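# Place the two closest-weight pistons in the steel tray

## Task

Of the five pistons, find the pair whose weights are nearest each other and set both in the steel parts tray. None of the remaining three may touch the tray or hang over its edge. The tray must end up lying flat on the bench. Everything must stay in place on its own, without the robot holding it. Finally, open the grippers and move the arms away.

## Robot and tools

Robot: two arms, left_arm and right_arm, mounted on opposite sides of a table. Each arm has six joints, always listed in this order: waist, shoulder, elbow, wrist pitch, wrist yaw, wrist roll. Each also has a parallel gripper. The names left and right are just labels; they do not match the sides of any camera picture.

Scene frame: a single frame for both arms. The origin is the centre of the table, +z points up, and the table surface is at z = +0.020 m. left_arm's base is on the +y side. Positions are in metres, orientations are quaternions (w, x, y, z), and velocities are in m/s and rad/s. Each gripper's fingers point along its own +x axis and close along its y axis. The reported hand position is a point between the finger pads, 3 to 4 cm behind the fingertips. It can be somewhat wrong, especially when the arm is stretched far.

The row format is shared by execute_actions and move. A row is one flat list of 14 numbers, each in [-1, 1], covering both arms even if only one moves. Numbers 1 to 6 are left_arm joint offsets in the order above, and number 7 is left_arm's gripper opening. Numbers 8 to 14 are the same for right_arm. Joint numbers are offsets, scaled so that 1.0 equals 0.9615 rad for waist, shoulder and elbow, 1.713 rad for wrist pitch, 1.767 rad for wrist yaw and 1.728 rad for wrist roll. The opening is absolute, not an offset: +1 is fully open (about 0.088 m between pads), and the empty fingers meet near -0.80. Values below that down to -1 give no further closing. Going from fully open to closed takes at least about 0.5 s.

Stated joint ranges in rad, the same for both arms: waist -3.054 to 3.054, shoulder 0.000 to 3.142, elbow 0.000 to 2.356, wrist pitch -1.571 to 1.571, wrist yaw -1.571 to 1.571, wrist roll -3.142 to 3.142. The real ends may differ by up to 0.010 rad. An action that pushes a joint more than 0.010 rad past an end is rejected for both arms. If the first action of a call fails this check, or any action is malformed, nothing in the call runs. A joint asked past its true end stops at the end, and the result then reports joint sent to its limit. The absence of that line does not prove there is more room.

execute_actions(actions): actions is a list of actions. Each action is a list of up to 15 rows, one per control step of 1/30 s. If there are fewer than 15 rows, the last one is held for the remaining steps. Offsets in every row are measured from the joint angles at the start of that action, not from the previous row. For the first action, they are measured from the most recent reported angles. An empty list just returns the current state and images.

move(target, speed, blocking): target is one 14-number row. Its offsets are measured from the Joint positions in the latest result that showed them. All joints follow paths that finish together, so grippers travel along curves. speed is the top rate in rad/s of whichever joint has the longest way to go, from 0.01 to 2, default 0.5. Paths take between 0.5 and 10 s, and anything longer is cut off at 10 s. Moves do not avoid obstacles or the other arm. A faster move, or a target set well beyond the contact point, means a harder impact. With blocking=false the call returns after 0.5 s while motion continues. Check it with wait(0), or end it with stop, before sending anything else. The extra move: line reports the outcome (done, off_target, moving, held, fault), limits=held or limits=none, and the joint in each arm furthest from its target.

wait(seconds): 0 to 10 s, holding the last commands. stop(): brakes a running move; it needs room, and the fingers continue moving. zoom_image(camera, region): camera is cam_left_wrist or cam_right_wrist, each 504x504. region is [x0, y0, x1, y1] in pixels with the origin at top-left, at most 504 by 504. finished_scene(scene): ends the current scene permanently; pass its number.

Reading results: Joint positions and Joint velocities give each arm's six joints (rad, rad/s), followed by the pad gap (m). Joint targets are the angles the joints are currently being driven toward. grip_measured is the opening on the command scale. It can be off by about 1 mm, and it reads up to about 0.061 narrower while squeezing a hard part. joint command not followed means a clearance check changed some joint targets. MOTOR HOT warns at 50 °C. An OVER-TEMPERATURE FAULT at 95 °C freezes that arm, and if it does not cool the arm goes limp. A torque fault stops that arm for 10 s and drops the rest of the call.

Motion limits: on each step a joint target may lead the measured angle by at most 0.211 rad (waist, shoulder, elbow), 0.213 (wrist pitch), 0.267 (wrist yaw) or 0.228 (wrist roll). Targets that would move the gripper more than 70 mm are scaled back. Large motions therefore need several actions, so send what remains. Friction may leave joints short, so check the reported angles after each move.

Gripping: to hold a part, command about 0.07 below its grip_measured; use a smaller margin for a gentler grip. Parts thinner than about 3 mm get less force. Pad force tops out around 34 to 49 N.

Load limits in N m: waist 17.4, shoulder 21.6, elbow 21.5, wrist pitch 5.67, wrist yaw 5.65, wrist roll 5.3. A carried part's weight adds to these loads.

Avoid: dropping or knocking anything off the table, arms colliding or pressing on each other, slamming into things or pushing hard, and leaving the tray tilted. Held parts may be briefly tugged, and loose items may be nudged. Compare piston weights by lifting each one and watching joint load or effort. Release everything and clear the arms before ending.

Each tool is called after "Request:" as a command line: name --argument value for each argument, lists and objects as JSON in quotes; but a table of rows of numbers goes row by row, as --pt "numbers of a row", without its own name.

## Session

Request:
execute_actions --actions '[]'

Scene clock: 0.00 s.
left_arm: end_effector_position=(+0.0218, +0.2458, +0.1672) grip_measured=+0.829 end_effector_quat_wxyz=(-0.041, +0.625, -0.475, -0.618) end_effector_velocity=(+0.000, +0.002, -0.001) end_effector_angular_velocity=(+0.011, +0.005, +0.015) | right_arm: end_effector_position=(+0.3452, -0.1565, +0.2643) grip_measured=+0.840 end_effector_quat_wxyz=(+0.570, +0.577, +0.434, +0.392) end_effector_velocity=(+0.000, -0.000, -0.001) end_effector_angular_velocity=(-0.010, -0.014, +0.006)
Joint names: [waist, shoulder, elbow, wrist pitch, wrist yaw, wrist roll]
Joint positions: left_arm=[-0.21   0.703  0.235 -0.485  0.092  2.109  0.08 ] | right_arm=[-1.316  1.734  0.76   0.914 -0.812  1.57   0.08 ]
Joint velocities: left_arm=[-0.007 -0.002 -0.002 -0.007 -0.007 -0.022 -0.   ] | right_arm=[-0.002  0.002  0.002 -0.007 -0.007 -0.022 -0.   ]
Motor temperatures (°C, as the motors report them): left_arm=[24 27 25 26 24 23] | right_arm=[25 23 28 29 25 24]
Heat: left arm: hottest shoulder 27 °C (+0.0 °C/min); right arm: hottest wrist pitch 29 °C (+0.0 °C/min).
Joint targets: left_arm=[-0.210 0.703 0.235 -0.485 0.092 2.109] | right_arm=[-1.316 1.734 0.760 0.914 -0.812 1.570]

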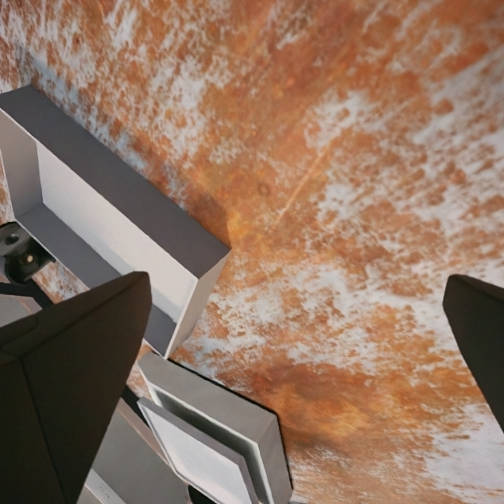

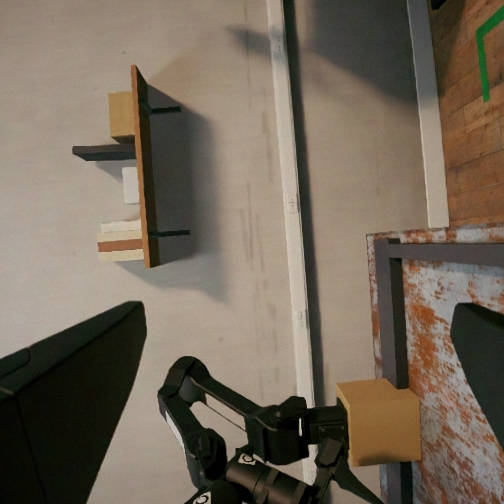

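Request:
move --target '[0.218,-0.052,0.588,-0.106,-0.052,-1.0,1,1.0,-1.0,0.146,-0.923,0.46,-0.909,1]' --speed 1.2

Scene clock: 2.80 s.
left_arm: end_effector_position=(+0.0732, +0.1949, +0.3721) grip_measured=+0.989 end_effector_quat_wxyz=(+0.628, +0.313, +0.051, -0.711) end_effector_velocity=(+0.002, +0.001, -0.002) end_effector_angular_velocity=(+0.007, +0.002, +0.012) | right_arm: end_effector_position=(+0.0538, -0.1829, +0.3419) grip_measured=+1.000 end_effector_quat_wxyz=(+0.737, -0.173, +0.209, +0.619) end_effector_velocity=(-0.000, +0.000, +0.001) end_effector_angular_velocity=(+0.009, +0.009, -0.000)
Joint names: [waist, shoulder, elbow, wrist pitch, wrist yaw, wrist roll]
Joint positions: left_arm=[-0.004  0.655  0.786 -0.664  0.004  0.385  0.087] | right_arm=[-0.359  0.778  0.892 -0.665 -0.004  0.002  0.088]
Joint velocities: left_arm=[ 0.002 -0.002 -0.002 -0.007 -0.007 -0.007 -0.   ] | right_arm=[-0.002 -0.002 -0.002  0.007 -0.007  0.007  0.   ]
Motor temperatures (°C, as the motors report them): left_arm=[24 27 26 27 24 23] | right_arm=[25 23 28 30 25 24]
Heat: left arm: hottest shoulder 27 °C (+0.0 °C/min); right arm: hottest wrist pitch 30 °C (+0.0 °C/min).
Joint targets: left_arm=[-0.001 0.653 0.801 -0.667 0.001 0.381] | right_arm=[-0.355 0.772 0.901 -0.668 0.000 -0.001]
move: off_target (left_arm); limits=none; left_arm: farthest joint: the elbow, 0.014 radians from its target (0.565 radians at the start); right_arm: farthest joint: the elbow, 0.008 radians from its target (0.140 radians at the start)

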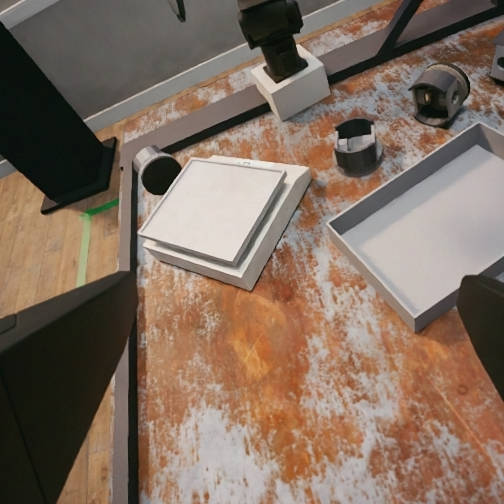

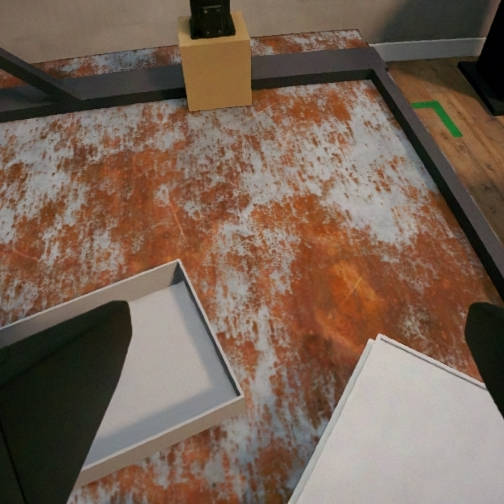

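Request:
move --target '[-0.4,0.1,0.05,-0.03,0,-0.223,1,1.0,0.67,0.84,-0.49,0,0,1]' --speed 1.0

Scene clock: 5.03 s.
left_arm: end_effector_position=(-0.0165, +0.2060, +0.3570) grip_measured=+0.989 end_effector_quat_wxyz=(+0.524, +0.263, +0.174, -0.791) end_effector_velocity=(-0.001, +0.000, -0.001) end_effector_angular_velocity=(+0.003, +0.013, +0.012) | right_arm: end_effector_position=(-0.1818, -0.2408, +0.3642) grip_measured=+1.000 end_effector_quat_wxyz=(+0.314, -0.528, +0.223, +0.757) end_effector_velocity=(+0.001, -0.002, +0.001) end_effector_angular_velocity=(+0.005, -0.008, +0.012)
Joint names: [waist, shoulder, elbow, wrist pitch, wrist yaw, wrist roll]
Joint positions: left_arm=[-0.385  0.748  0.819 -0.713  0.004  0.003  0.087] | right_arm=[ 0.599  1.411  1.692 -1.502 -0.004  0.002  0.088]
Joint velocities: left_arm=[-0.007 -0.002 -0.007  0.007 -0.007 -0.022 -0.   ] | right_arm=[ 0.007 -0.002  0.002 -0.007  0.007 -0.007  0.   ]
Motor temperatures (°C, as the motors report them): left_arm=[24 27 27 27 24 23] | right_arm=[25 23 29 30 25 24]
Heat: left arm: hottest shoulder 27 °C (+0.0 °C/min); right arm: hottest wrist pitch 30 °C (+11.9 °C/min).
Joint targets: left_arm=[-0.388 0.752 0.834 -0.716 0.004 -0.000] | right_arm=[0.603 1.422 1.700 -1.505 -0.004 0.002]
move: off_target (left_arm, right_arm); limits=none; left_arm: farthest joint: the elbow, 0.015 radians from its target (0.048 radians at the start); right_arm: farthest joint: the shoulder, 0.011 radians from its target (0.645 radians at the start)

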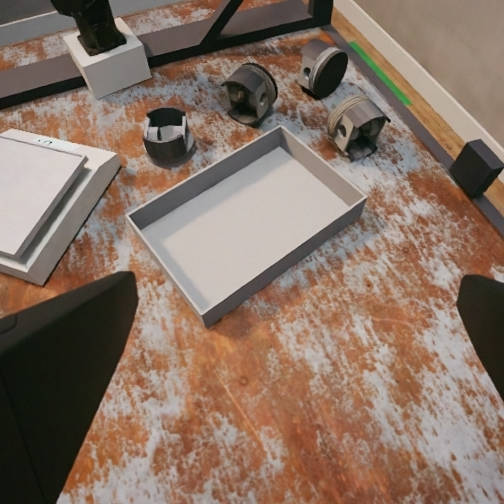

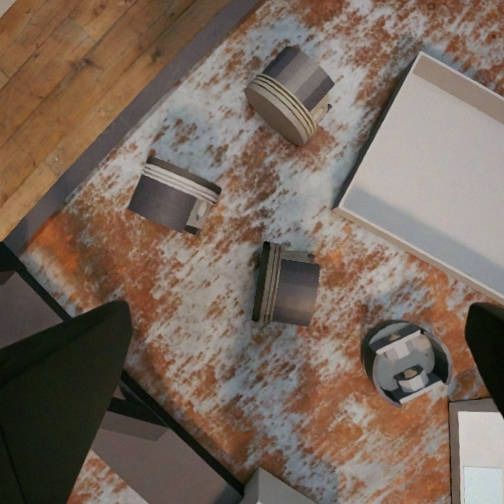

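Request:
move --target '[0,0,0.015,0,0,0,1,-0.385,0.08,-0.53,0.207,0,-0.984,0.75]' --speed 1.6

Scene clock: 9.23 s.
left_arm: end_effector_position=(-0.0165, +0.2060, +0.3570) grip_measured=+0.989 end_effector_quat_wxyz=(+0.525, +0.263, +0.175, -0.791) end_effector_velocity=(+0.000, +0.002, -0.001) end_effector_angular_velocity=(+0.007, +0.011, +0.012) | right_arm: end_effector_position=(-0.1024, -0.1799, +0.2186) grip_measured=+0.752 end_effector_quat_wxyz=(+0.140, +0.672, +0.235, -0.688) end_effector_velocity=(+0.000, -0.002, -0.002) end_effector_angular_velocity=(-0.013, -0.001, +0.020)
Joint names: [waist, shoulder, elbow, wrist pitch, wrist yaw, wrist roll]
Joint positions: left_arm=[-0.385  0.748  0.819 -0.713  0.004  0.003  0.087] | right_arm=[ 0.232  1.477  1.193 -1.149 -0.004 -1.695  0.076]
Joint velocities: left_arm=[-0.007 -0.007 -0.002 -0.007 -0.007 -0.022 -0.   ] | right_arm=[-0.002  0.002 -0.002 -0.007 -0.007 -0.022  0.   ]
Motor temperatures (°C, as the motors report them): left_arm=[24 27 28 28 24 23] | right_arm=[25 23 29 30 25 24]
Heat: left arm: hottest elbow 28 °C (+6.5 °C/min); right arm: hottest wrist pitch 30 °C (+6.5 °C/min).
Joint targets: left_arm=[-0.385 0.748 0.833 -0.713 0.004 0.003] | right_arm=[0.229 1.488 1.183 -1.147 -0.004 -1.698]
move: off_target (left_arm, right_arm); limits=none; left_arm: farthest joint: the elbow, 0.014 radians from its target (0.014 radians at the start); right_arm: farthest joint: the shoulder, 0.011 radians from its target (0.077 radians at the start)

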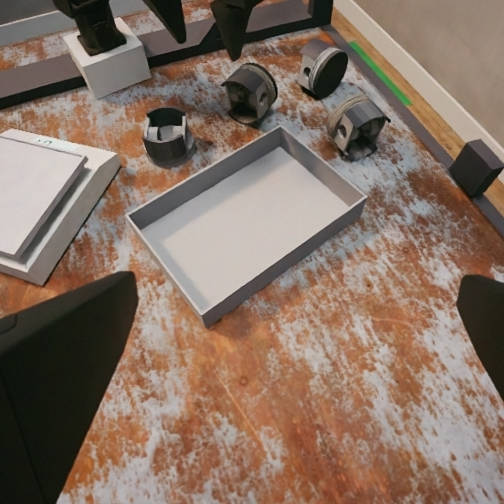

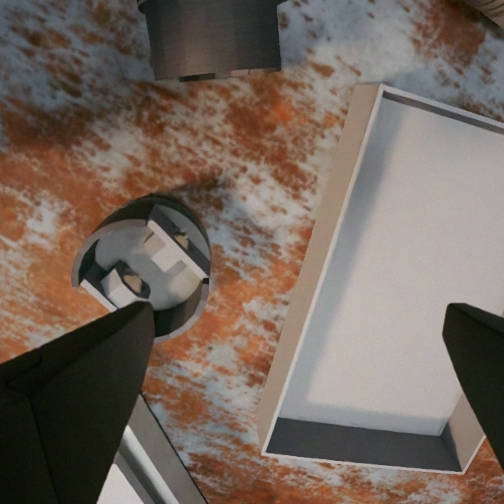

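Request:
move --target '[0,0,0,0,0,0,1,-0.197,0.063,-0.2863,0.1045,0,-0.473,0.75]' --speed 1.0

Scene clock: 11.13 s.
left_arm: end_effector_position=(-0.0165, +0.2060, +0.3570) grip_measured=+0.989 end_effector_quat_wxyz=(+0.525, +0.263, +0.175, -0.791) end_effector_velocity=(+0.001, +0.001, -0.003) end_effector_angular_velocity=(+0.007, -0.014, -0.001) | right_arm: end_effector_position=(-0.0462, -0.1956, +0.1400) grip_measured=+0.752 end_effector_quat_wxyz=(+0.389, +0.589, +0.390, -0.591) end_effector_velocity=(-0.002, -0.006, -0.000) end_effector_angular_velocity=(-0.030, +0.031, +0.000)
Joint names: [waist, shoulder, elbow, wrist pitch, wrist yaw, wrist roll]
Joint positions: left_arm=[-0.385  0.748  0.819 -0.713  0.004  0.003  0.087] | right_arm=[ 0.047  1.526  0.927 -0.972 -0.004 -2.509  0.076]
Joint velocities: left_arm=[-0.002  0.002 -0.002 -0.007 -0.007  0.007 -0.   ] | right_arm=[-0.007 -0.002 -0.002 -0.022 -0.037 -0.007  0.   ]
Motor temperatures (°C, as the motors report them): left_arm=[24 27 28 28 24 23] | right_arm=[25 24 29 30 25 24]
Heat: left arm: hottest elbow 28 °C (+5.4 °C/min); right arm: hottest wrist pitch 30 °C (+5.4 °C/min).
Joint targets: left_arm=[-0.385 0.748 0.819 -0.713 0.004 0.003] | right_arm=[0.043 1.537 0.917 -0.970 -0.004 -2.512]
move: off_target (right_arm); limits=none; left_arm: farthest joint: the waist, 0.000 radians from its target (0.000 radians at the start); right_arm: farthest joint: the shoulder, 0.012 radians from its target (0.061 radians at the start)

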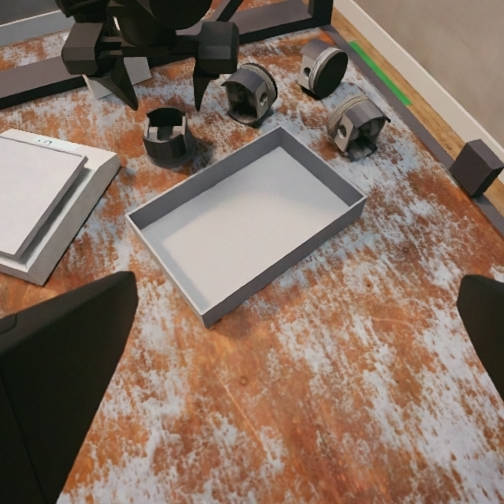

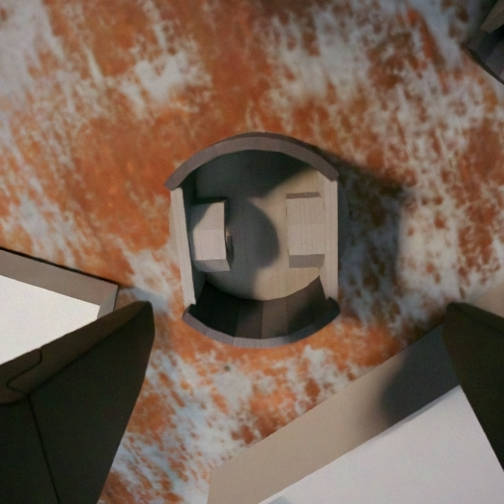

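Request:
move --target '[0,0,0,0,0,0,1,0.006,0.0797,-0.2403,0.1685,0,-0.048,0.8]' --speed 0.35

Scene clock: 13.80 s.
left_arm: end_effector_position=(-0.0165, +0.2060, +0.3570) grip_measured=+0.989 end_effector_quat_wxyz=(+0.525, +0.263, +0.175, -0.791) end_effector_velocity=(+0.004, +0.002, -0.004) end_effector_angular_velocity=(+0.027, +0.006, +0.037) | right_arm: end_effector_position=(-0.0426, -0.2132, +0.0767) grip_measured=+0.798 end_effector_quat_wxyz=(+0.413, +0.572, +0.413, -0.575) end_effector_velocity=(-0.001, -0.003, +0.000) end_effector_angular_velocity=(-0.009, +0.006, +0.024)
Joint names: [waist, shoulder, elbow, wrist pitch, wrist yaw, wrist roll]
Joint positions: left_arm=[-0.385  0.748  0.819 -0.713  0.004  0.003  0.087] | right_arm=[ 0.049  1.591  0.704 -0.685 -0.004 -2.589  0.078]
Joint velocities: left_arm=[-0.002 -0.002 -0.002 -0.022 -0.022 -0.037 -0.   ] | right_arm=[ 0.002 -0.002 -0.002 -0.007 -0.007 -0.022 -0.   ]
Motor temperatures (°C, as the motors report them): left_arm=[24 27 28 28 24 23] | right_arm=[25 24 29 29 25 24]
Heat: left arm: hottest elbow 28 °C (+4.3 °C/min); right arm: hottest elbow 29 °C (+0.0 °C/min).
Joint targets: left_arm=[-0.385 0.748 0.819 -0.713 0.004 0.003] | right_arm=[0.052 1.603 0.695 -0.683 -0.004 -2.592]
move: off_target (right_arm); limits=none; left_arm: farthest joint: the waist, 0.000 radians from its target (0.000 radians at the start); right_arm: farthest joint: the shoulder, 0.011 radians from its target (0.077 radians at the start)

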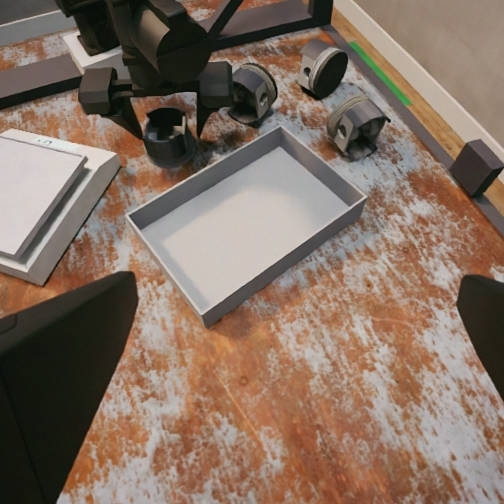

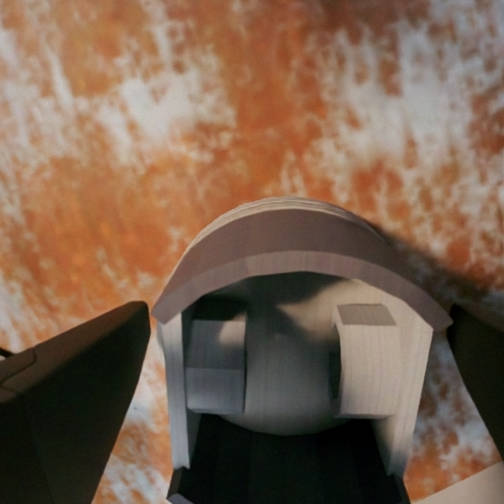

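Request:
execute_actions --actions '[[[0,0,0,0,0,0,1,0,0,0,0,0,0,0.72],[0,0,0,0,0,0,1,0,0,0,0,0,0,0.64],[0,0,0,0,0,0,1,0,0,0,0,0,0,0.56],[0,0,0,0,0,0,1,0,0,0,0,0,0,0.5],[0,0,0,0,0,0,1,0,0,0,0,0,0,0.45],[0,0,0,0,0,0,1,0,0,0,0,0,0,0.41],[0,0,0,0,0,0,1,0,0,0,0,0,0,0.38],[0,0,0,0,0,0,1,0,0,0,0,0,0,0.35],[0,0,0,0,0,0,1,0,0,0,0,0,0,0.32],[0,0,0,0,0,0,1,0,0,0,0,0,0,0.29],[0,0,0,0,0,0,1,0,0,0,0,0,0,0.26],[0,0,0,0,0,0,1,0,0,0,0,0,0,0.24],[0,0,0,0,0,0,1,0,0,0,0,0,0,0.22],[0,0,0,0,0,0,1,0,0,0,0,0,0,0.2]],[[0,0,0,0,0,0,1,0,0,0,0,0,0,0.19]]]'

Scene clock: 15.30 s.
left_arm: end_effector_position=(-0.0165, +0.2060, +0.3570) grip_measured=+0.989 end_effector_quat_wxyz=(+0.525, +0.263, +0.175, -0.791) end_effector_velocity=(+0.004, +0.004, -0.007) end_effector_angular_velocity=(+0.039, -0.002, +0.021) | right_arm: end_effector_position=(-0.0425, -0.2133, +0.0767) grip_measured=+0.283 end_effector_quat_wxyz=(+0.413, +0.572, +0.413, -0.575) end_effector_velocity=(-0.000, -0.002, +0.000) end_effector_angular_velocity=(-0.009, +0.005, +0.005)
Joint names: [waist, shoulder, elbow, wrist pitch, wrist yaw, wrist roll]
Joint positions: left_arm=[-0.385  0.748  0.819 -0.713  0.004  0.003  0.087] | right_arm=[ 0.049  1.591  0.704 -0.686 -0.004 -2.589  0.053]
Joint velocities: left_arm=[ 0.002 -0.002 -0.002 -0.037 -0.007 -0.022  0.   ] | right_arm=[-0.002 -0.002 -0.002 -0.007 -0.007 -0.007  0.   ]
Motor temperatures (°C, as the motors report them): left_arm=[24 27 28 29 24 23] | right_arm=[25 24 29 29 25 24]
Heat: left arm: hottest wrist pitch 29 °C (+7.8 °C/min); right arm: hottest elbow 29 °C (+0.0 °C/min).
Joint targets: left_arm=[-0.385 0.748 0.819 -0.713 0.004 0.003] | right_arm=[0.049 1.591 0.704 -0.686 -0.004 -2.589]

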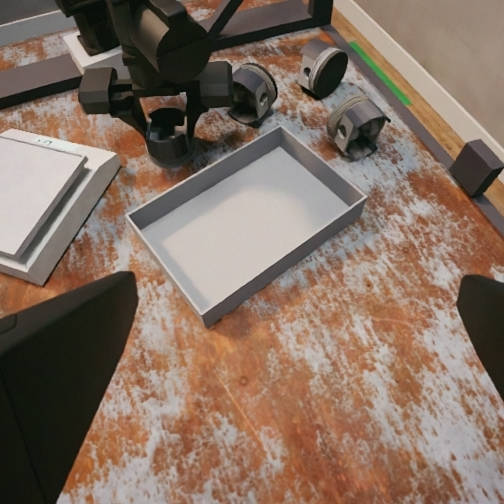

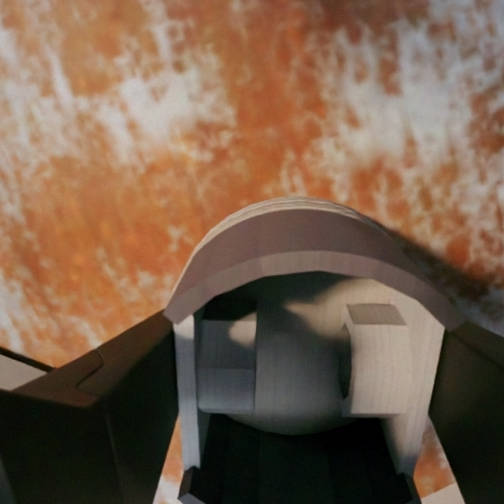

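Request:
move --target '[0.45,0,0,0,0,0,1,0,-0.168,0.2732,-0.2343,0,0,0.19]' --speed 0.6

Scene clock: 17.03 s.
left_arm: end_effector_position=(+0.0846, +0.1873, +0.3570) grip_measured=+0.989 end_effector_quat_wxyz=(+0.681, +0.220, +0.227, -0.661) end_effector_velocity=(+0.003, +0.001, -0.002) end_effector_angular_velocity=(+0.007, +0.002, +0.018) | right_arm: end_effector_position=(-0.0435, -0.2093, +0.1646) grip_measured=+0.283 end_effector_quat_wxyz=(+0.414, +0.572, +0.413, -0.575) end_effector_velocity=(-0.000, -0.002, -0.000) end_effector_angular_velocity=(-0.009, +0.005, +0.005)
Joint names: [waist, shoulder, elbow, wrist pitch, wrist yaw, wrist roll]
Joint positions: left_arm=[ 0.044  0.748  0.819 -0.713  0.004  0.003  0.087] | right_arm=[ 0.049  1.443  0.954 -1.085 -0.004 -2.589  0.053]
Joint velocities: left_arm=[ 0.007 -0.002 -0.002 -0.007 -0.007 -0.007 -0.   ] | right_arm=[-0.002 -0.002 -0.002 -0.007 -0.007 -0.007 -0.   ]
Motor temperatures (°C, as the motors report them): left_arm=[24 27 28 29 24 23] | right_arm=[25 24 29 29 25 24]
Heat: left arm: hottest wrist pitch 29 °C (+7.0 °C/min); right arm: hottest elbow 29 °C (+0.0 °C/min).
Joint targets: left_arm=[0.047 0.748 0.819 -0.713 0.004 0.003] | right_arm=[0.049 1.430 0.967 -1.087 -0.004 -2.589]
move: off_target (right_arm); limits=none; left_arm: farthest joint: the waist, 0.004 radians from its target (0.433 radians at the start); right_arm: farthest joint: the shoulder, 0.014 radians from its target (0.162 radians at the start)

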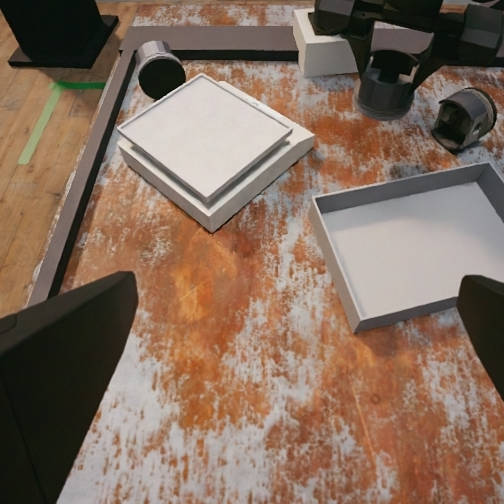

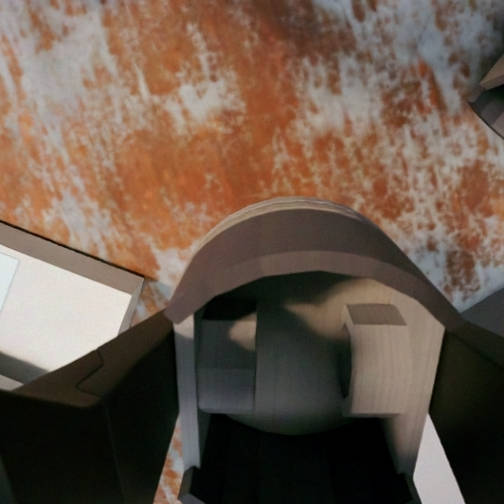

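Request:
move --target '[0,0,0,0,0,0,1,-0.943,0.4018,0.4135,0,0,-0.2975,0.19]' --speed 0.8

Scene clock: 23.00 s.
left_arm: end_effector_position=(+0.0847, +0.1873, +0.3570) grip_measured=+0.989 end_effector_quat_wxyz=(+0.681, +0.220, +0.227, -0.661) end_effector_velocity=(-0.001, +0.002, -0.004) end_effector_angular_velocity=(+0.012, +0.022, +0.010) | right_arm: end_effector_position=(+0.2156, -0.1737, +0.1608) grip_measured=+0.283 end_effector_quat_wxyz=(+0.291, +0.645, +0.296, -0.642) end_effector_velocity=(+0.001, -0.004, +0.000) end_effector_angular_velocity=(-0.001, +0.010, -0.005)
Joint names: [waist, shoulder, elbow, wrist pitch, wrist yaw, wrist roll]
Joint positions: left_arm=[ 0.044  0.748  0.819 -0.713  0.004  0.003  0.087] | right_arm=[-0.854  1.82   1.339 -1.084 -0.004 -3.1    0.053]
Joint velocities: left_arm=[ 0.002 -0.002 -0.007 -0.007  0.007 -0.022 -0.   ] | right_arm=[-0.012 -0.002 -0.002 -0.007 -0.007 -0.007 -0.   ]
Motor temperatures (°C, as the motors report them): left_arm=[24 27 29 30 24 23] | right_arm=[25 25 30 29 25 24]
Heat: left arm: hottest wrist pitch 30 °C (+7.8 °C/min); right arm: hottest elbow 30 °C (+2.6 °C/min).
Joint targets: left_arm=[0.044 0.748 0.819 -0.713 0.004 0.003] | right_arm=[-0.858 1.830 1.352 -1.084 -0.004 -3.103]
move: off_target (right_arm); limits=none; left_arm: farthest joint: the waist, 0.000 radians from its target (0.000 radians at the start); right_arm: farthest joint: the elbow, 0.012 radians from its target (0.397 radians at the start)

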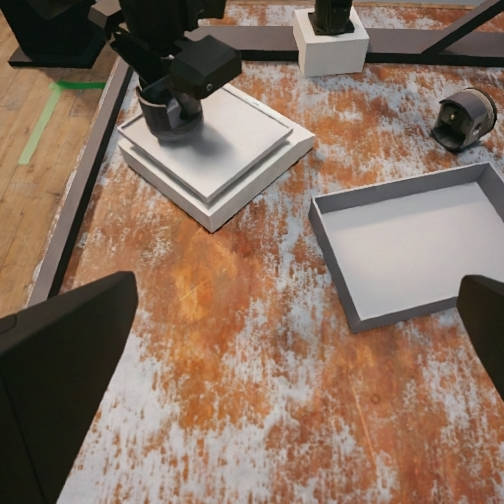

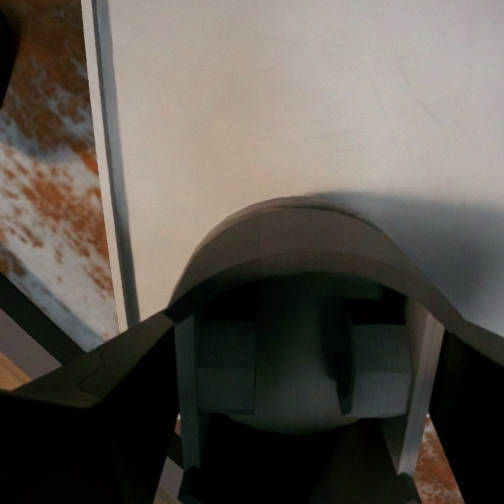

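Request:
move --target '[0,0,0,0,0,0,1,-0.0406,0.0892,0.0343,0.0298,0,0,0.19]' --speed 0.12

Scene clock: 24.77 s.
left_arm: end_effector_position=(+0.0847, +0.1873, +0.3570) grip_measured=+0.989 end_effector_quat_wxyz=(+0.681, +0.220, +0.227, -0.661) end_effector_velocity=(-0.002, +0.001, -0.002) end_effector_angular_velocity=(+0.007, +0.022, +0.005) | right_arm: end_effector_position=(+0.2348, -0.1679, +0.1464) grip_measured=+0.283 end_effector_quat_wxyz=(+0.280, +0.652, +0.287, -0.643) end_effector_velocity=(+0.000, +0.001, +0.000) end_effector_angular_velocity=(+0.010, +0.001, +0.005)
Joint names: [waist, shoulder, elbow, wrist pitch, wrist yaw, wrist roll]
Joint positions: left_arm=[ 0.044  0.748  0.819 -0.713  0.004  0.003  0.087] | right_arm=[-0.887  1.887  1.369 -1.036 -0.004 -3.1    0.053]
Joint velocities: left_arm=[-0.002 -0.002 -0.002 -0.007  0.007 -0.022  0.   ] | right_arm=[-0.002 -0.002 -0.002  0.007 -0.007 -0.007 -0.   ]
Motor temperatures (°C, as the motors report them): left_arm=[24 27 29 30 24 23] | right_arm=[25 25 30 29 25 24]
Heat: left arm: hottest wrist pitch 30 °C (+7.3 °C/min); right arm: hottest elbow 30 °C (+2.4 °C/min).
Joint targets: left_arm=[0.044 0.748 0.819 -0.713 0.004 0.003] | right_arm=[-0.893 1.905 1.372 -1.033 -0.004 -3.100]
move: off_target (right_arm); limits=none; left_arm: farthest joint: the waist, 0.000 radians from its target (0.000 radians at the start); right_arm: farthest joint: the shoulder, 0.018 radians from its target (0.086 radians at the start)

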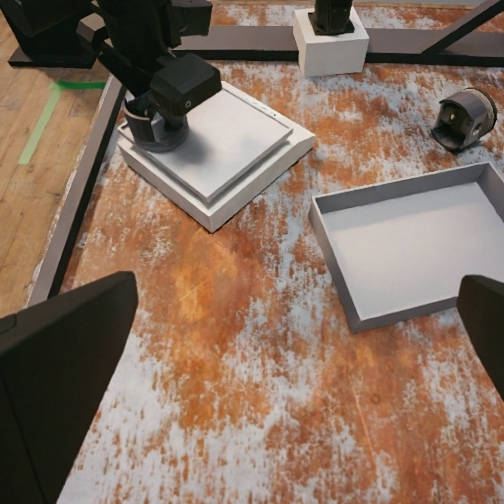

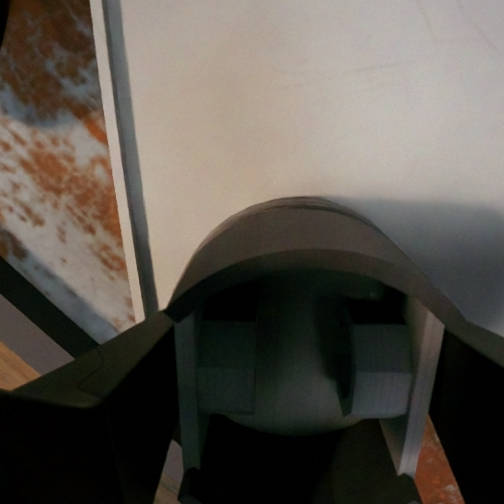

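Request:
zoom_image --camera "cam_left_wrist" --region '[90, 70, 250, 200]'

Region (90, 70, 250, 200) of cam_left_wrist's 504x504 image, scaled by 3.150, with more detail than that image has; it fills the top 410 rows of this view, and the rest is white.

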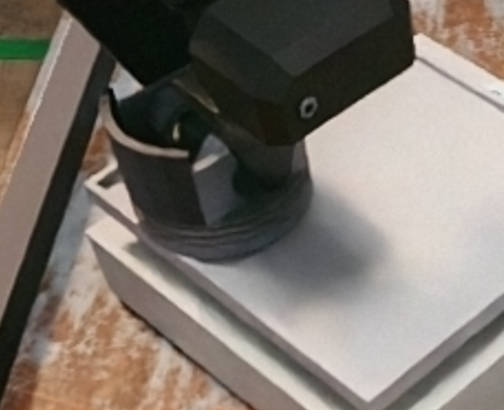

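Request:
execute_actions --actions '[[[0,0,0,0,0,0,1,0,-0.008,0,0,0,0,0.19],[0,0,0,0,0,0,1,0,-0.014,0,0,0,0,0.19],[0,0,0,0,0,0,1,0,-0.019,-0.004,0,0,0,0.19],[0,0,0,0,0,0,1,0,-0.023,-0.009,0,0,0,0.19],[0,0,0,0,0,0,1,0,-0.027,-0.014,-0.001,0,0,0.19],[0,0,0,0,0,0,1,0,-0.031,-0.019,-0.002,0,0,0.19],[0,0,0,0,0,0,1,0,-0.035,-0.024,-0.002,0,0,0.19],[0,0,0,0,0,0,1,0,-0.039,-0.029,-0.003,0,0,0.19],[0,0,0,0,0,0,1,0,-0.043,-0.034,-0.003,0,0,0.19],[0,0,0,0,0,0,1,0,-0.046,-0.039,-0.004,0,0,0.19],[0,0,0,0,0,0,1,0,-0.048,-0.044,-0.004,0,0,0.19],[0,0,0,0,0,0,1,0,-0.05,-0.049,-0.005,0,0,0.19],[0,0,0,0,0,0,1,0,-0.05,-0.053,-0.005,0,0,0.19],[0,0,0,0,0,0,1,0,-0.05,-0.055,-0.006,0,0,0.19]]]'

Scene clock: 26.53 s.
left_arm: end_effector_position=(+0.0847, +0.1873, +0.3570) grip_measured=+0.989 end_effector_quat_wxyz=(+0.681, +0.220, +0.227, -0.661) end_effector_velocity=(-0.001, +0.000, -0.000) end_effector_angular_velocity=(-0.007, +0.001, +0.003) | right_arm: end_effector_position=(+0.2271, -0.1770, +0.1452) grip_measured=+0.283 end_effector_quat_wxyz=(+0.283, +0.646, +0.284, -0.650) end_effector_velocity=(-0.021, -0.024, -0.017) end_effector_angular_velocity=(-0.071, +0.070, +0.020)
Joint names: [waist, shoulder, elbow, wrist pitch, wrist yaw, wrist roll]
Joint positions: left_arm=[ 0.044  0.748  0.819 -0.713  0.004  0.003  0.087] | right_arm=[-0.887  1.861  1.329 -1.043 -0.004 -3.1    0.053]
Joint velocities: left_arm=[-0.007 -0.007 -0.007  0.007 -0.007 -0.007 -0.   ] | right_arm=[-0.002 -0.017 -0.095 -0.022 -0.007 -0.022 -0.   ]
Motor temperatures (°C, as the motors report them): left_arm=[24 27 29 30 24 23] | right_arm=[25 25 31 29 25 24]
Heat: left arm: hottest wrist pitch 30 °C (+6.8 °C/min); right arm: hottest elbow 31 °C (+4.5 °C/min).
Joint targets: left_arm=[0.044 0.748 0.819 -0.713 0.004 0.003] | right_arm=[-0.887 1.839 1.316 -1.046 -0.004 -3.100]

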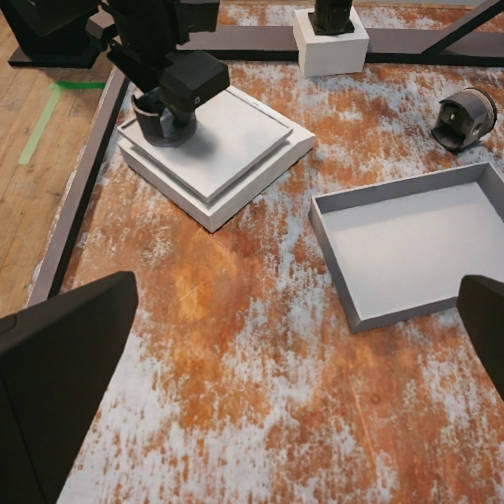

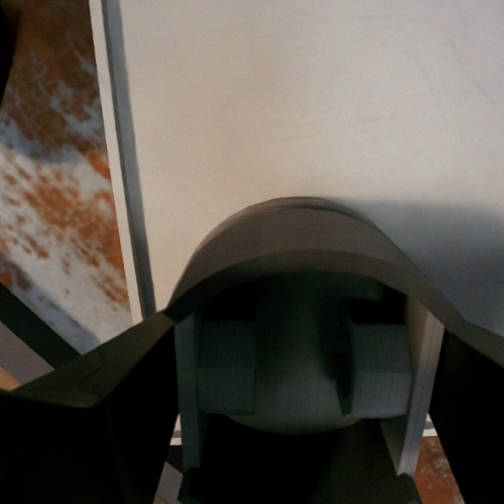

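Request:
move --target '[0,0,0,0,0,0,1,0,0.007,-0.03,0.017,0,0,0.19]' --speed 0.05

Scene clock: 27.67 s.
left_arm: end_effector_position=(+0.0847, +0.1873, +0.3570) grip_measured=+0.989 end_effector_quat_wxyz=(+0.681, +0.220, +0.227, -0.661) end_effector_velocity=(+0.002, +0.001, -0.002) end_effector_angular_velocity=(+0.007, +0.002, +0.013) | right_arm: end_effector_position=(+0.2261, -0.1781, +0.1418) grip_measured=+0.283 end_effector_quat_wxyz=(+0.283, +0.646, +0.284, -0.650) end_effector_velocity=(-0.005, +0.001, +0.000) end_effector_angular_velocity=(+0.009, +0.021, +0.024)
Joint names: [waist, shoulder, elbow, wrist pitch, wrist yaw, wrist roll]
Joint positions: left_arm=[ 0.044  0.748  0.819 -0.713  0.004  0.003  0.087] | right_arm=[-0.887  1.859  1.312 -1.027 -0.004 -3.1    0.053]
Joint velocities: left_arm=[ 0.002 -0.002 -0.002 -0.007 -0.007 -0.007 -0.   ] | right_arm=[ 0.002 -0.002 -0.002 -0.007 -0.022 -0.022 -0.   ]
Motor temperatures (°C, as the motors report them): left_arm=[24 27 29 30 24 23] | right_arm=[25 25 31 29 25 24]
Heat: left arm: hottest wrist pitch 30 °C (+6.5 °C/min); right arm: hottest elbow 31 °C (+4.3 °C/min).
Joint targets: left_arm=[0.044 0.748 0.819 -0.713 0.004 0.003] | right_arm=[-0.887 1.868 1.301 -1.014 -0.004 -3.100]
move: off_target (right_arm); limits=none; left_arm: farthest joint: the waist, 0.000 radians from its target (0.000 radians at the start); right_arm: farthest joint: the wrist pitch, 0.013 radians from its target (0.030 radians at the start)

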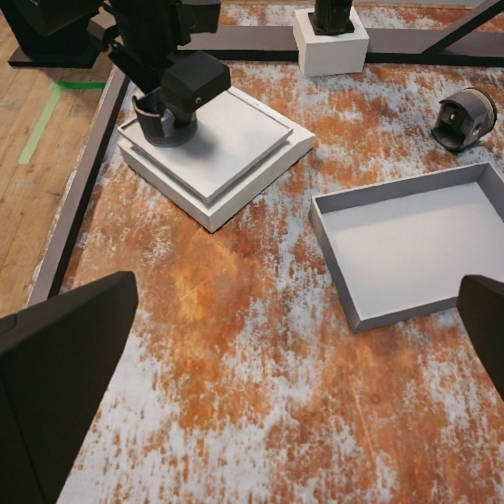

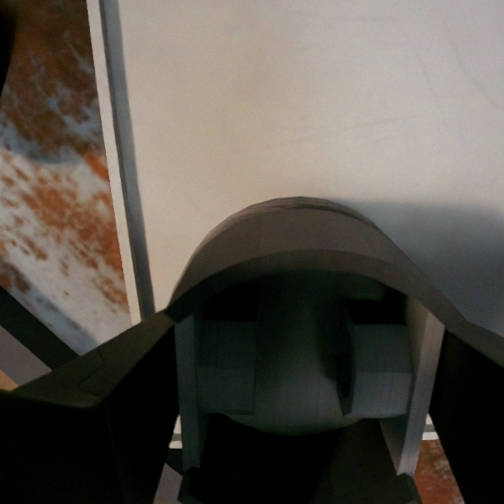

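Request:
execute_actions --actions '[[[0,0,0,0,0,0,1,0,0.004,-0.005,0.003,0,0,0.23],[0,0,0,0,0,0,1,0,0,0,0,0,0,0.26],[0,0,0,0,0,0,1,0,0,0,0,0,0,0.29],[0,0,0,0,0,0,1,0,0,0,0,0,0,0.32],[0,0,0,0,0,0,1,0,0,0,0,0,0,0.36],[0,0,0,0,0,0,1,0,0,0,0,0,0,0.42],[0,0,0,0,0,0,1,0,0,0,0,0,0,0.5],[0,0,0,0,0,0,1,0,0,0,0,0,0,0.58],[0,0,0,0,0,0,1,0,0,0,0,0,0,0.65]]]'

Request:
move --target '[0,0,0,0,0,0,1,0,-0.242,0.109,-0.183,0,0,0.65]' --speed 0.45

Scene clock: 29.27 s.
left_arm: end_effector_position=(+0.0847, +0.1873, +0.3570) grip_measured=+0.989 end_effector_quat_wxyz=(+0.681, +0.220, +0.227, -0.661) end_effector_velocity=(-0.001, +0.001, -0.002) end_effector_angular_velocity=(+0.006, +0.034, +0.019) | right_arm: end_effector_position=(+0.2260, -0.1781, +0.1417) grip_measured=+0.618 end_effector_quat_wxyz=(+0.283, +0.646, +0.284, -0.650) end_effector_velocity=(-0.004, -0.004, -0.001) end_effector_angular_velocity=(-0.016, +0.023, +0.005)
Joint names: [waist, shoulder, elbow, wrist pitch, wrist yaw, wrist roll]
Joint positions: left_arm=[ 0.044  0.748  0.819 -0.713  0.004  0.003  0.087] | right_arm=[-0.886  1.859  1.311 -1.027 -0.004 -3.1    0.069]
Joint velocities: left_arm=[ 0.002 -0.002 -0.002 -0.007  0.007 -0.037  0.   ] | right_arm=[-0.002  0.002 -0.002 -0.022 -0.007 -0.007  0.013]
Motor temperatures (°C, as the motors report them): left_arm=[24 27 29 30 24 23] | right_arm=[25 26 31 29 25 24]
Heat: left arm: hottest wrist pitch 30 °C (+6.2 °C/min); right arm: hottest elbow 31 °C (+4.1 °C/min).
Joint targets: left_arm=[0.044 0.748 0.819 -0.713 0.004 0.003] | right_arm=[-0.887 1.859 1.312 -1.027 -0.004 -3.100]

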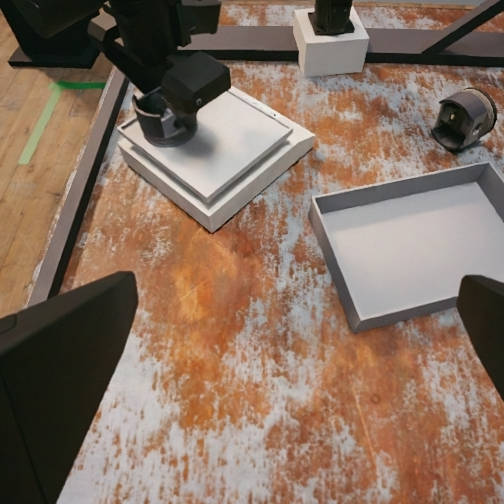

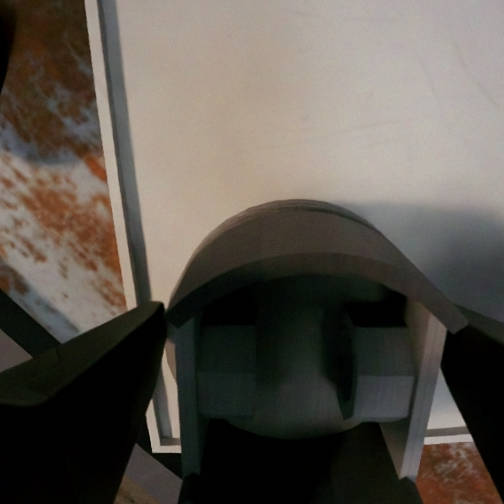

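Scene clock: 30.57 s.
left_arm: end_effector_position=(+0.0847, +0.1873, +0.3570) grip_measured=+0.989 end_effector_quat_wxyz=(+0.681, +0.220, +0.227, -0.661) end_effector_velocity=(+0.000, +0.002, -0.004) end_effector_angular_velocity=(+0.012, +0.002, +0.008) | right_arm: end_effector_position=(+0.1977, -0.2114, +0.2319) grip_measured=+0.648 end_effector_quat_wxyz=(+0.281, +0.650, +0.286, -0.646) end_effector_velocity=(-0.004, -0.004, +0.000) end_effector_angular_velocity=(-0.012, +0.020, +0.005)
Joint names: [waist, shoulder, elbow, wrist pitch, wrist yaw, wrist roll]
Joint positions: left_arm=[ 0.044  0.748  0.819 -0.713  0.004  0.003  0.087] | right_arm=[-0.886  1.636  1.41  -1.338 -0.004 -3.1    0.071]
Joint velocities: left_arm=[-0.002 -0.002 -0.007 -0.007 -0.007 -0.007 -0.   ] | right_arm=[-0.002 -0.002 -0.002 -0.022 -0.007 -0.007  0.   ]
Motor temperatures (°C, as the motors report them): left_arm=[24 27 29 30 24 23] | right_arm=[25 26 31 29 25 24]
Heat: left arm: hottest wrist pitch 30 °C (+5.9 °C/min); right arm: hottest elbow 31 °C (+3.9 °C/min).
Joint targets: left_arm=[0.044 0.748 0.819 -0.713 0.004 0.003] | right_arm=[-0.886 1.626 1.416 -1.340 -0.004 -3.100]
move: done; limits=none; left_arm: farthest joint: the waist, 0.000 radians from its target (0.000 radians at the start); right_arm: farthest joint: the shoulder, 0.009 radians from its target (0.232 radians at the start)

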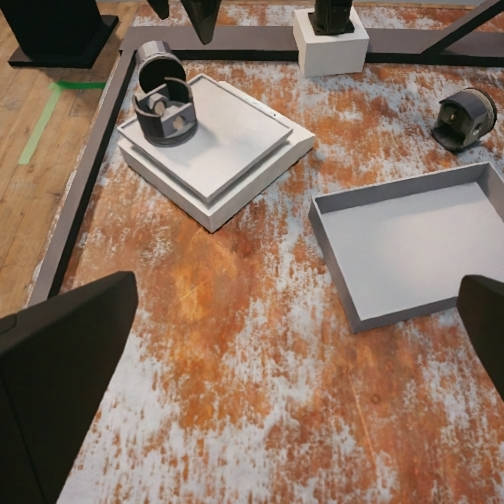

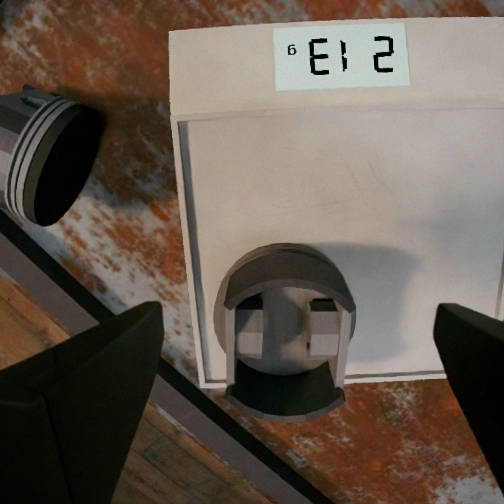

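Request:
move --target '[0,0,0,0,0,0,1,-0.545,0,-0.266,0.142,0,0.899,0.8]' --speed 1.4

Scene clock: 34.03 s.
left_arm: end_effector_position=(+0.0847, +0.1873, +0.3570) grip_measured=+0.989 end_effector_quat_wxyz=(+0.681, +0.220, +0.227, -0.661) end_effector_velocity=(-0.001, +0.003, -0.004) end_effector_angular_velocity=(+0.022, +0.002, +0.003) | right_arm: end_effector_position=(+0.2758, -0.3369, +0.1703) grip_measured=+0.798 end_effector_quat_wxyz=(+0.414, -0.574, +0.411, +0.575) end_effector_velocity=(+0.004, +0.000, +0.000) end_effector_angular_velocity=(+0.014, -0.018, -0.015)
Joint names: [waist, shoulder, elbow, wrist pitch, wrist yaw, wrist roll]
Joint positions: left_arm=[ 0.044  0.748  0.819 -0.713  0.004  0.003  0.087] | right_arm=[-1.407  1.636  1.163 -1.096 -0.004 -1.55   0.078]
Joint velocities: left_arm=[-0.007 -0.002 -0.002 -0.022 -0.007 -0.007 -0.   ] | right_arm=[-0.007 -0.002 -0.002  0.022 -0.007  0.007 -0.   ]
Motor temperatures (°C, as the motors report them): left_arm=[24 26 29 31 24 23] | right_arm=[25 26 31 29 25 24]
Heat: left arm: hottest wrist pitch 31 °C (+7.1 °C/min); right arm: hottest elbow 31 °C (+3.5 °C/min).
Joint targets: left_arm=[0.044 0.748 0.819 -0.713 0.004 0.003] | right_arm=[-1.411 1.636 1.154 -1.094 -0.004 -1.547]
move: done; limits=none; left_arm: farthest joint: the waist, 0.000 radians from its target (0.000 radians at the start); right_arm: farthest joint: the elbow, 0.009 radians from its target (0.255 radians at the start)

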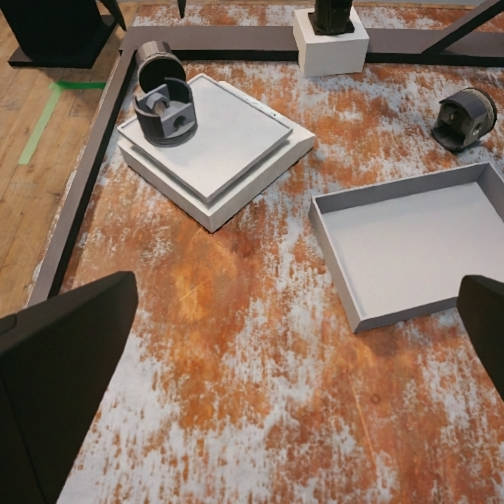

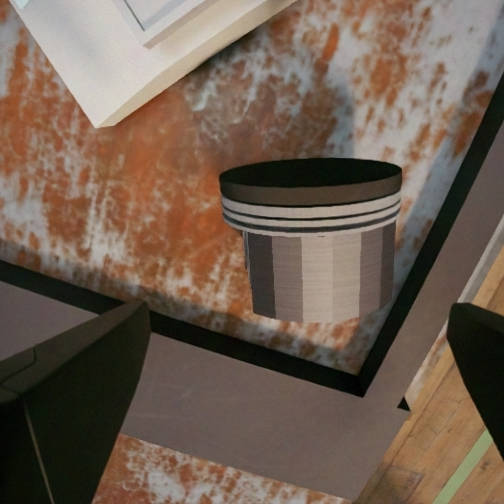

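Request:
move --target '[0,0,0,0,0,0,1,0,0.1155,-0.0657,0.09,0,-0.025,0.65]' --speed 0.35

Scene clock: 35.93 s.
left_arm: end_effector_position=(+0.0847, +0.1873, +0.3570) grip_measured=+0.989 end_effector_quat_wxyz=(+0.681, +0.220, +0.227, -0.661) end_effector_velocity=(+0.001, -0.001, +0.001) end_effector_angular_velocity=(-0.007, +0.001, +0.008) | right_arm: end_effector_position=(+0.2891, -0.3321, +0.1312) grip_measured=+0.652 end_effector_quat_wxyz=(+0.403, -0.582, +0.399, +0.583) end_effector_velocity=(-0.005, -0.001, +0.000) end_effector_angular_velocity=(-0.001, +0.023, -0.010)
Joint names: [waist, shoulder, elbow, wrist pitch, wrist yaw, wrist roll]
Joint positions: left_arm=[ 0.044  0.748  0.819 -0.713  0.004  0.003  0.087] | right_arm=[-1.407  1.733  1.109 -0.944 -0.004 -1.59   0.071]
Joint velocities: left_arm=[-0.002 -0.002 -0.002  0.007 -0.007 -0.007 -0.   ] | right_arm=[-0.002 -0.002 -0.002 -0.022 -0.007  0.007 -0.   ]
Motor temperatures (°C, as the motors report them): left_arm=[24 26 30 31 24 23] | right_arm=[25 26 31 29 25 24]
Heat: left arm: hottest wrist pitch 31 °C (+6.7 °C/min); right arm: hottest elbow 31 °C (+3.3 °C/min).
Joint targets: left_arm=[0.044 0.748 0.819 -0.713 0.004 0.003] | right_arm=[-1.407 1.747 1.100 -0.942 -0.004 -1.593]
move: off_target (right_arm); limits=none; left_arm: farthest joint: the waist, 0.000 radians from its target (0.000 radians at the start); right_arm: farthest joint: the shoulder, 0.015 radians from its target (0.111 radians at the start)

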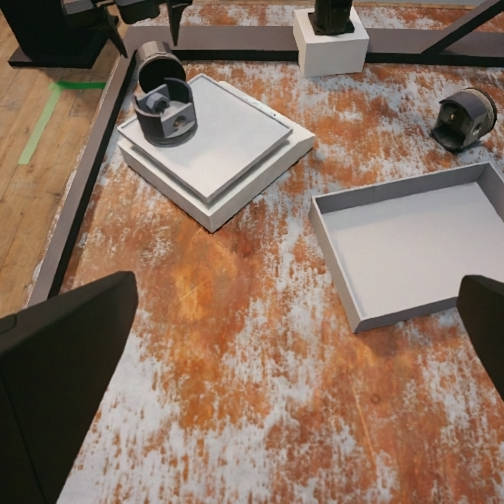

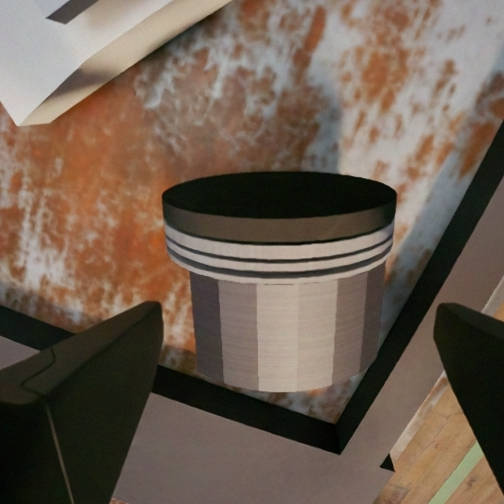

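Request:
move --target '[0,0,0,0,0,0,1,0,0.134,-0.1463,0.1434,0,0,0.62]' --speed 0.3

Scene clock: 37.77 s.
left_arm: end_effector_position=(+0.0847, +0.1873, +0.3570) grip_measured=+0.989 end_effector_quat_wxyz=(+0.681, +0.220, +0.227, -0.661) end_effector_velocity=(+0.003, -0.000, -0.001) end_effector_angular_velocity=(-0.002, -0.019, +0.011) | right_arm: end_effector_position=(+0.2873, -0.3328, +0.0703) grip_measured=+0.622 end_effector_quat_wxyz=(+0.401, -0.581, +0.401, +0.584) end_effector_velocity=(+0.001, +0.001, +0.002) end_effector_angular_velocity=(+0.011, -0.009, +0.005)
Joint names: [waist, shoulder, elbow, wrist pitch, wrist yaw, wrist roll]
Joint positions: left_arm=[ 0.044  0.748  0.819 -0.713  0.004  0.003  0.087] | right_arm=[-1.407  1.847  0.977 -0.703 -0.004 -1.59   0.069]
Joint velocities: left_arm=[-0.002 -0.002 -0.007  0.007 -0.022  0.007 -0.   ] | right_arm=[-0.002 -0.007 -0.002  0.007 -0.007 -0.007 -0.   ]
Motor temperatures (°C, as the motors report them): left_arm=[24 26 30 31 24 23] | right_arm=[25 26 31 29 25 24]
Heat: left arm: hottest wrist pitch 31 °C (+6.4 °C/min); right arm: hottest elbow 31 °C (+3.2 °C/min).
Joint targets: left_arm=[0.044 0.748 0.819 -0.713 0.004 0.003] | right_arm=[-1.407 1.862 0.969 -0.698 -0.004 -1.590]
move: off_target (right_arm); limits=none; left_arm: farthest joint: the waist, 0.000 radians from its target (0.000 radians at the start); right_arm: farthest joint: the shoulder, 0.015 radians from its target (0.129 radians at the start)

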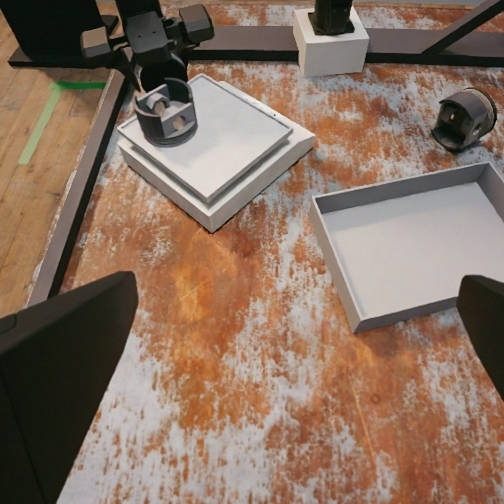

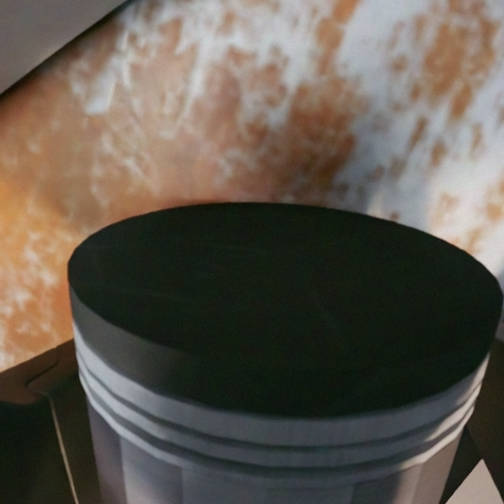

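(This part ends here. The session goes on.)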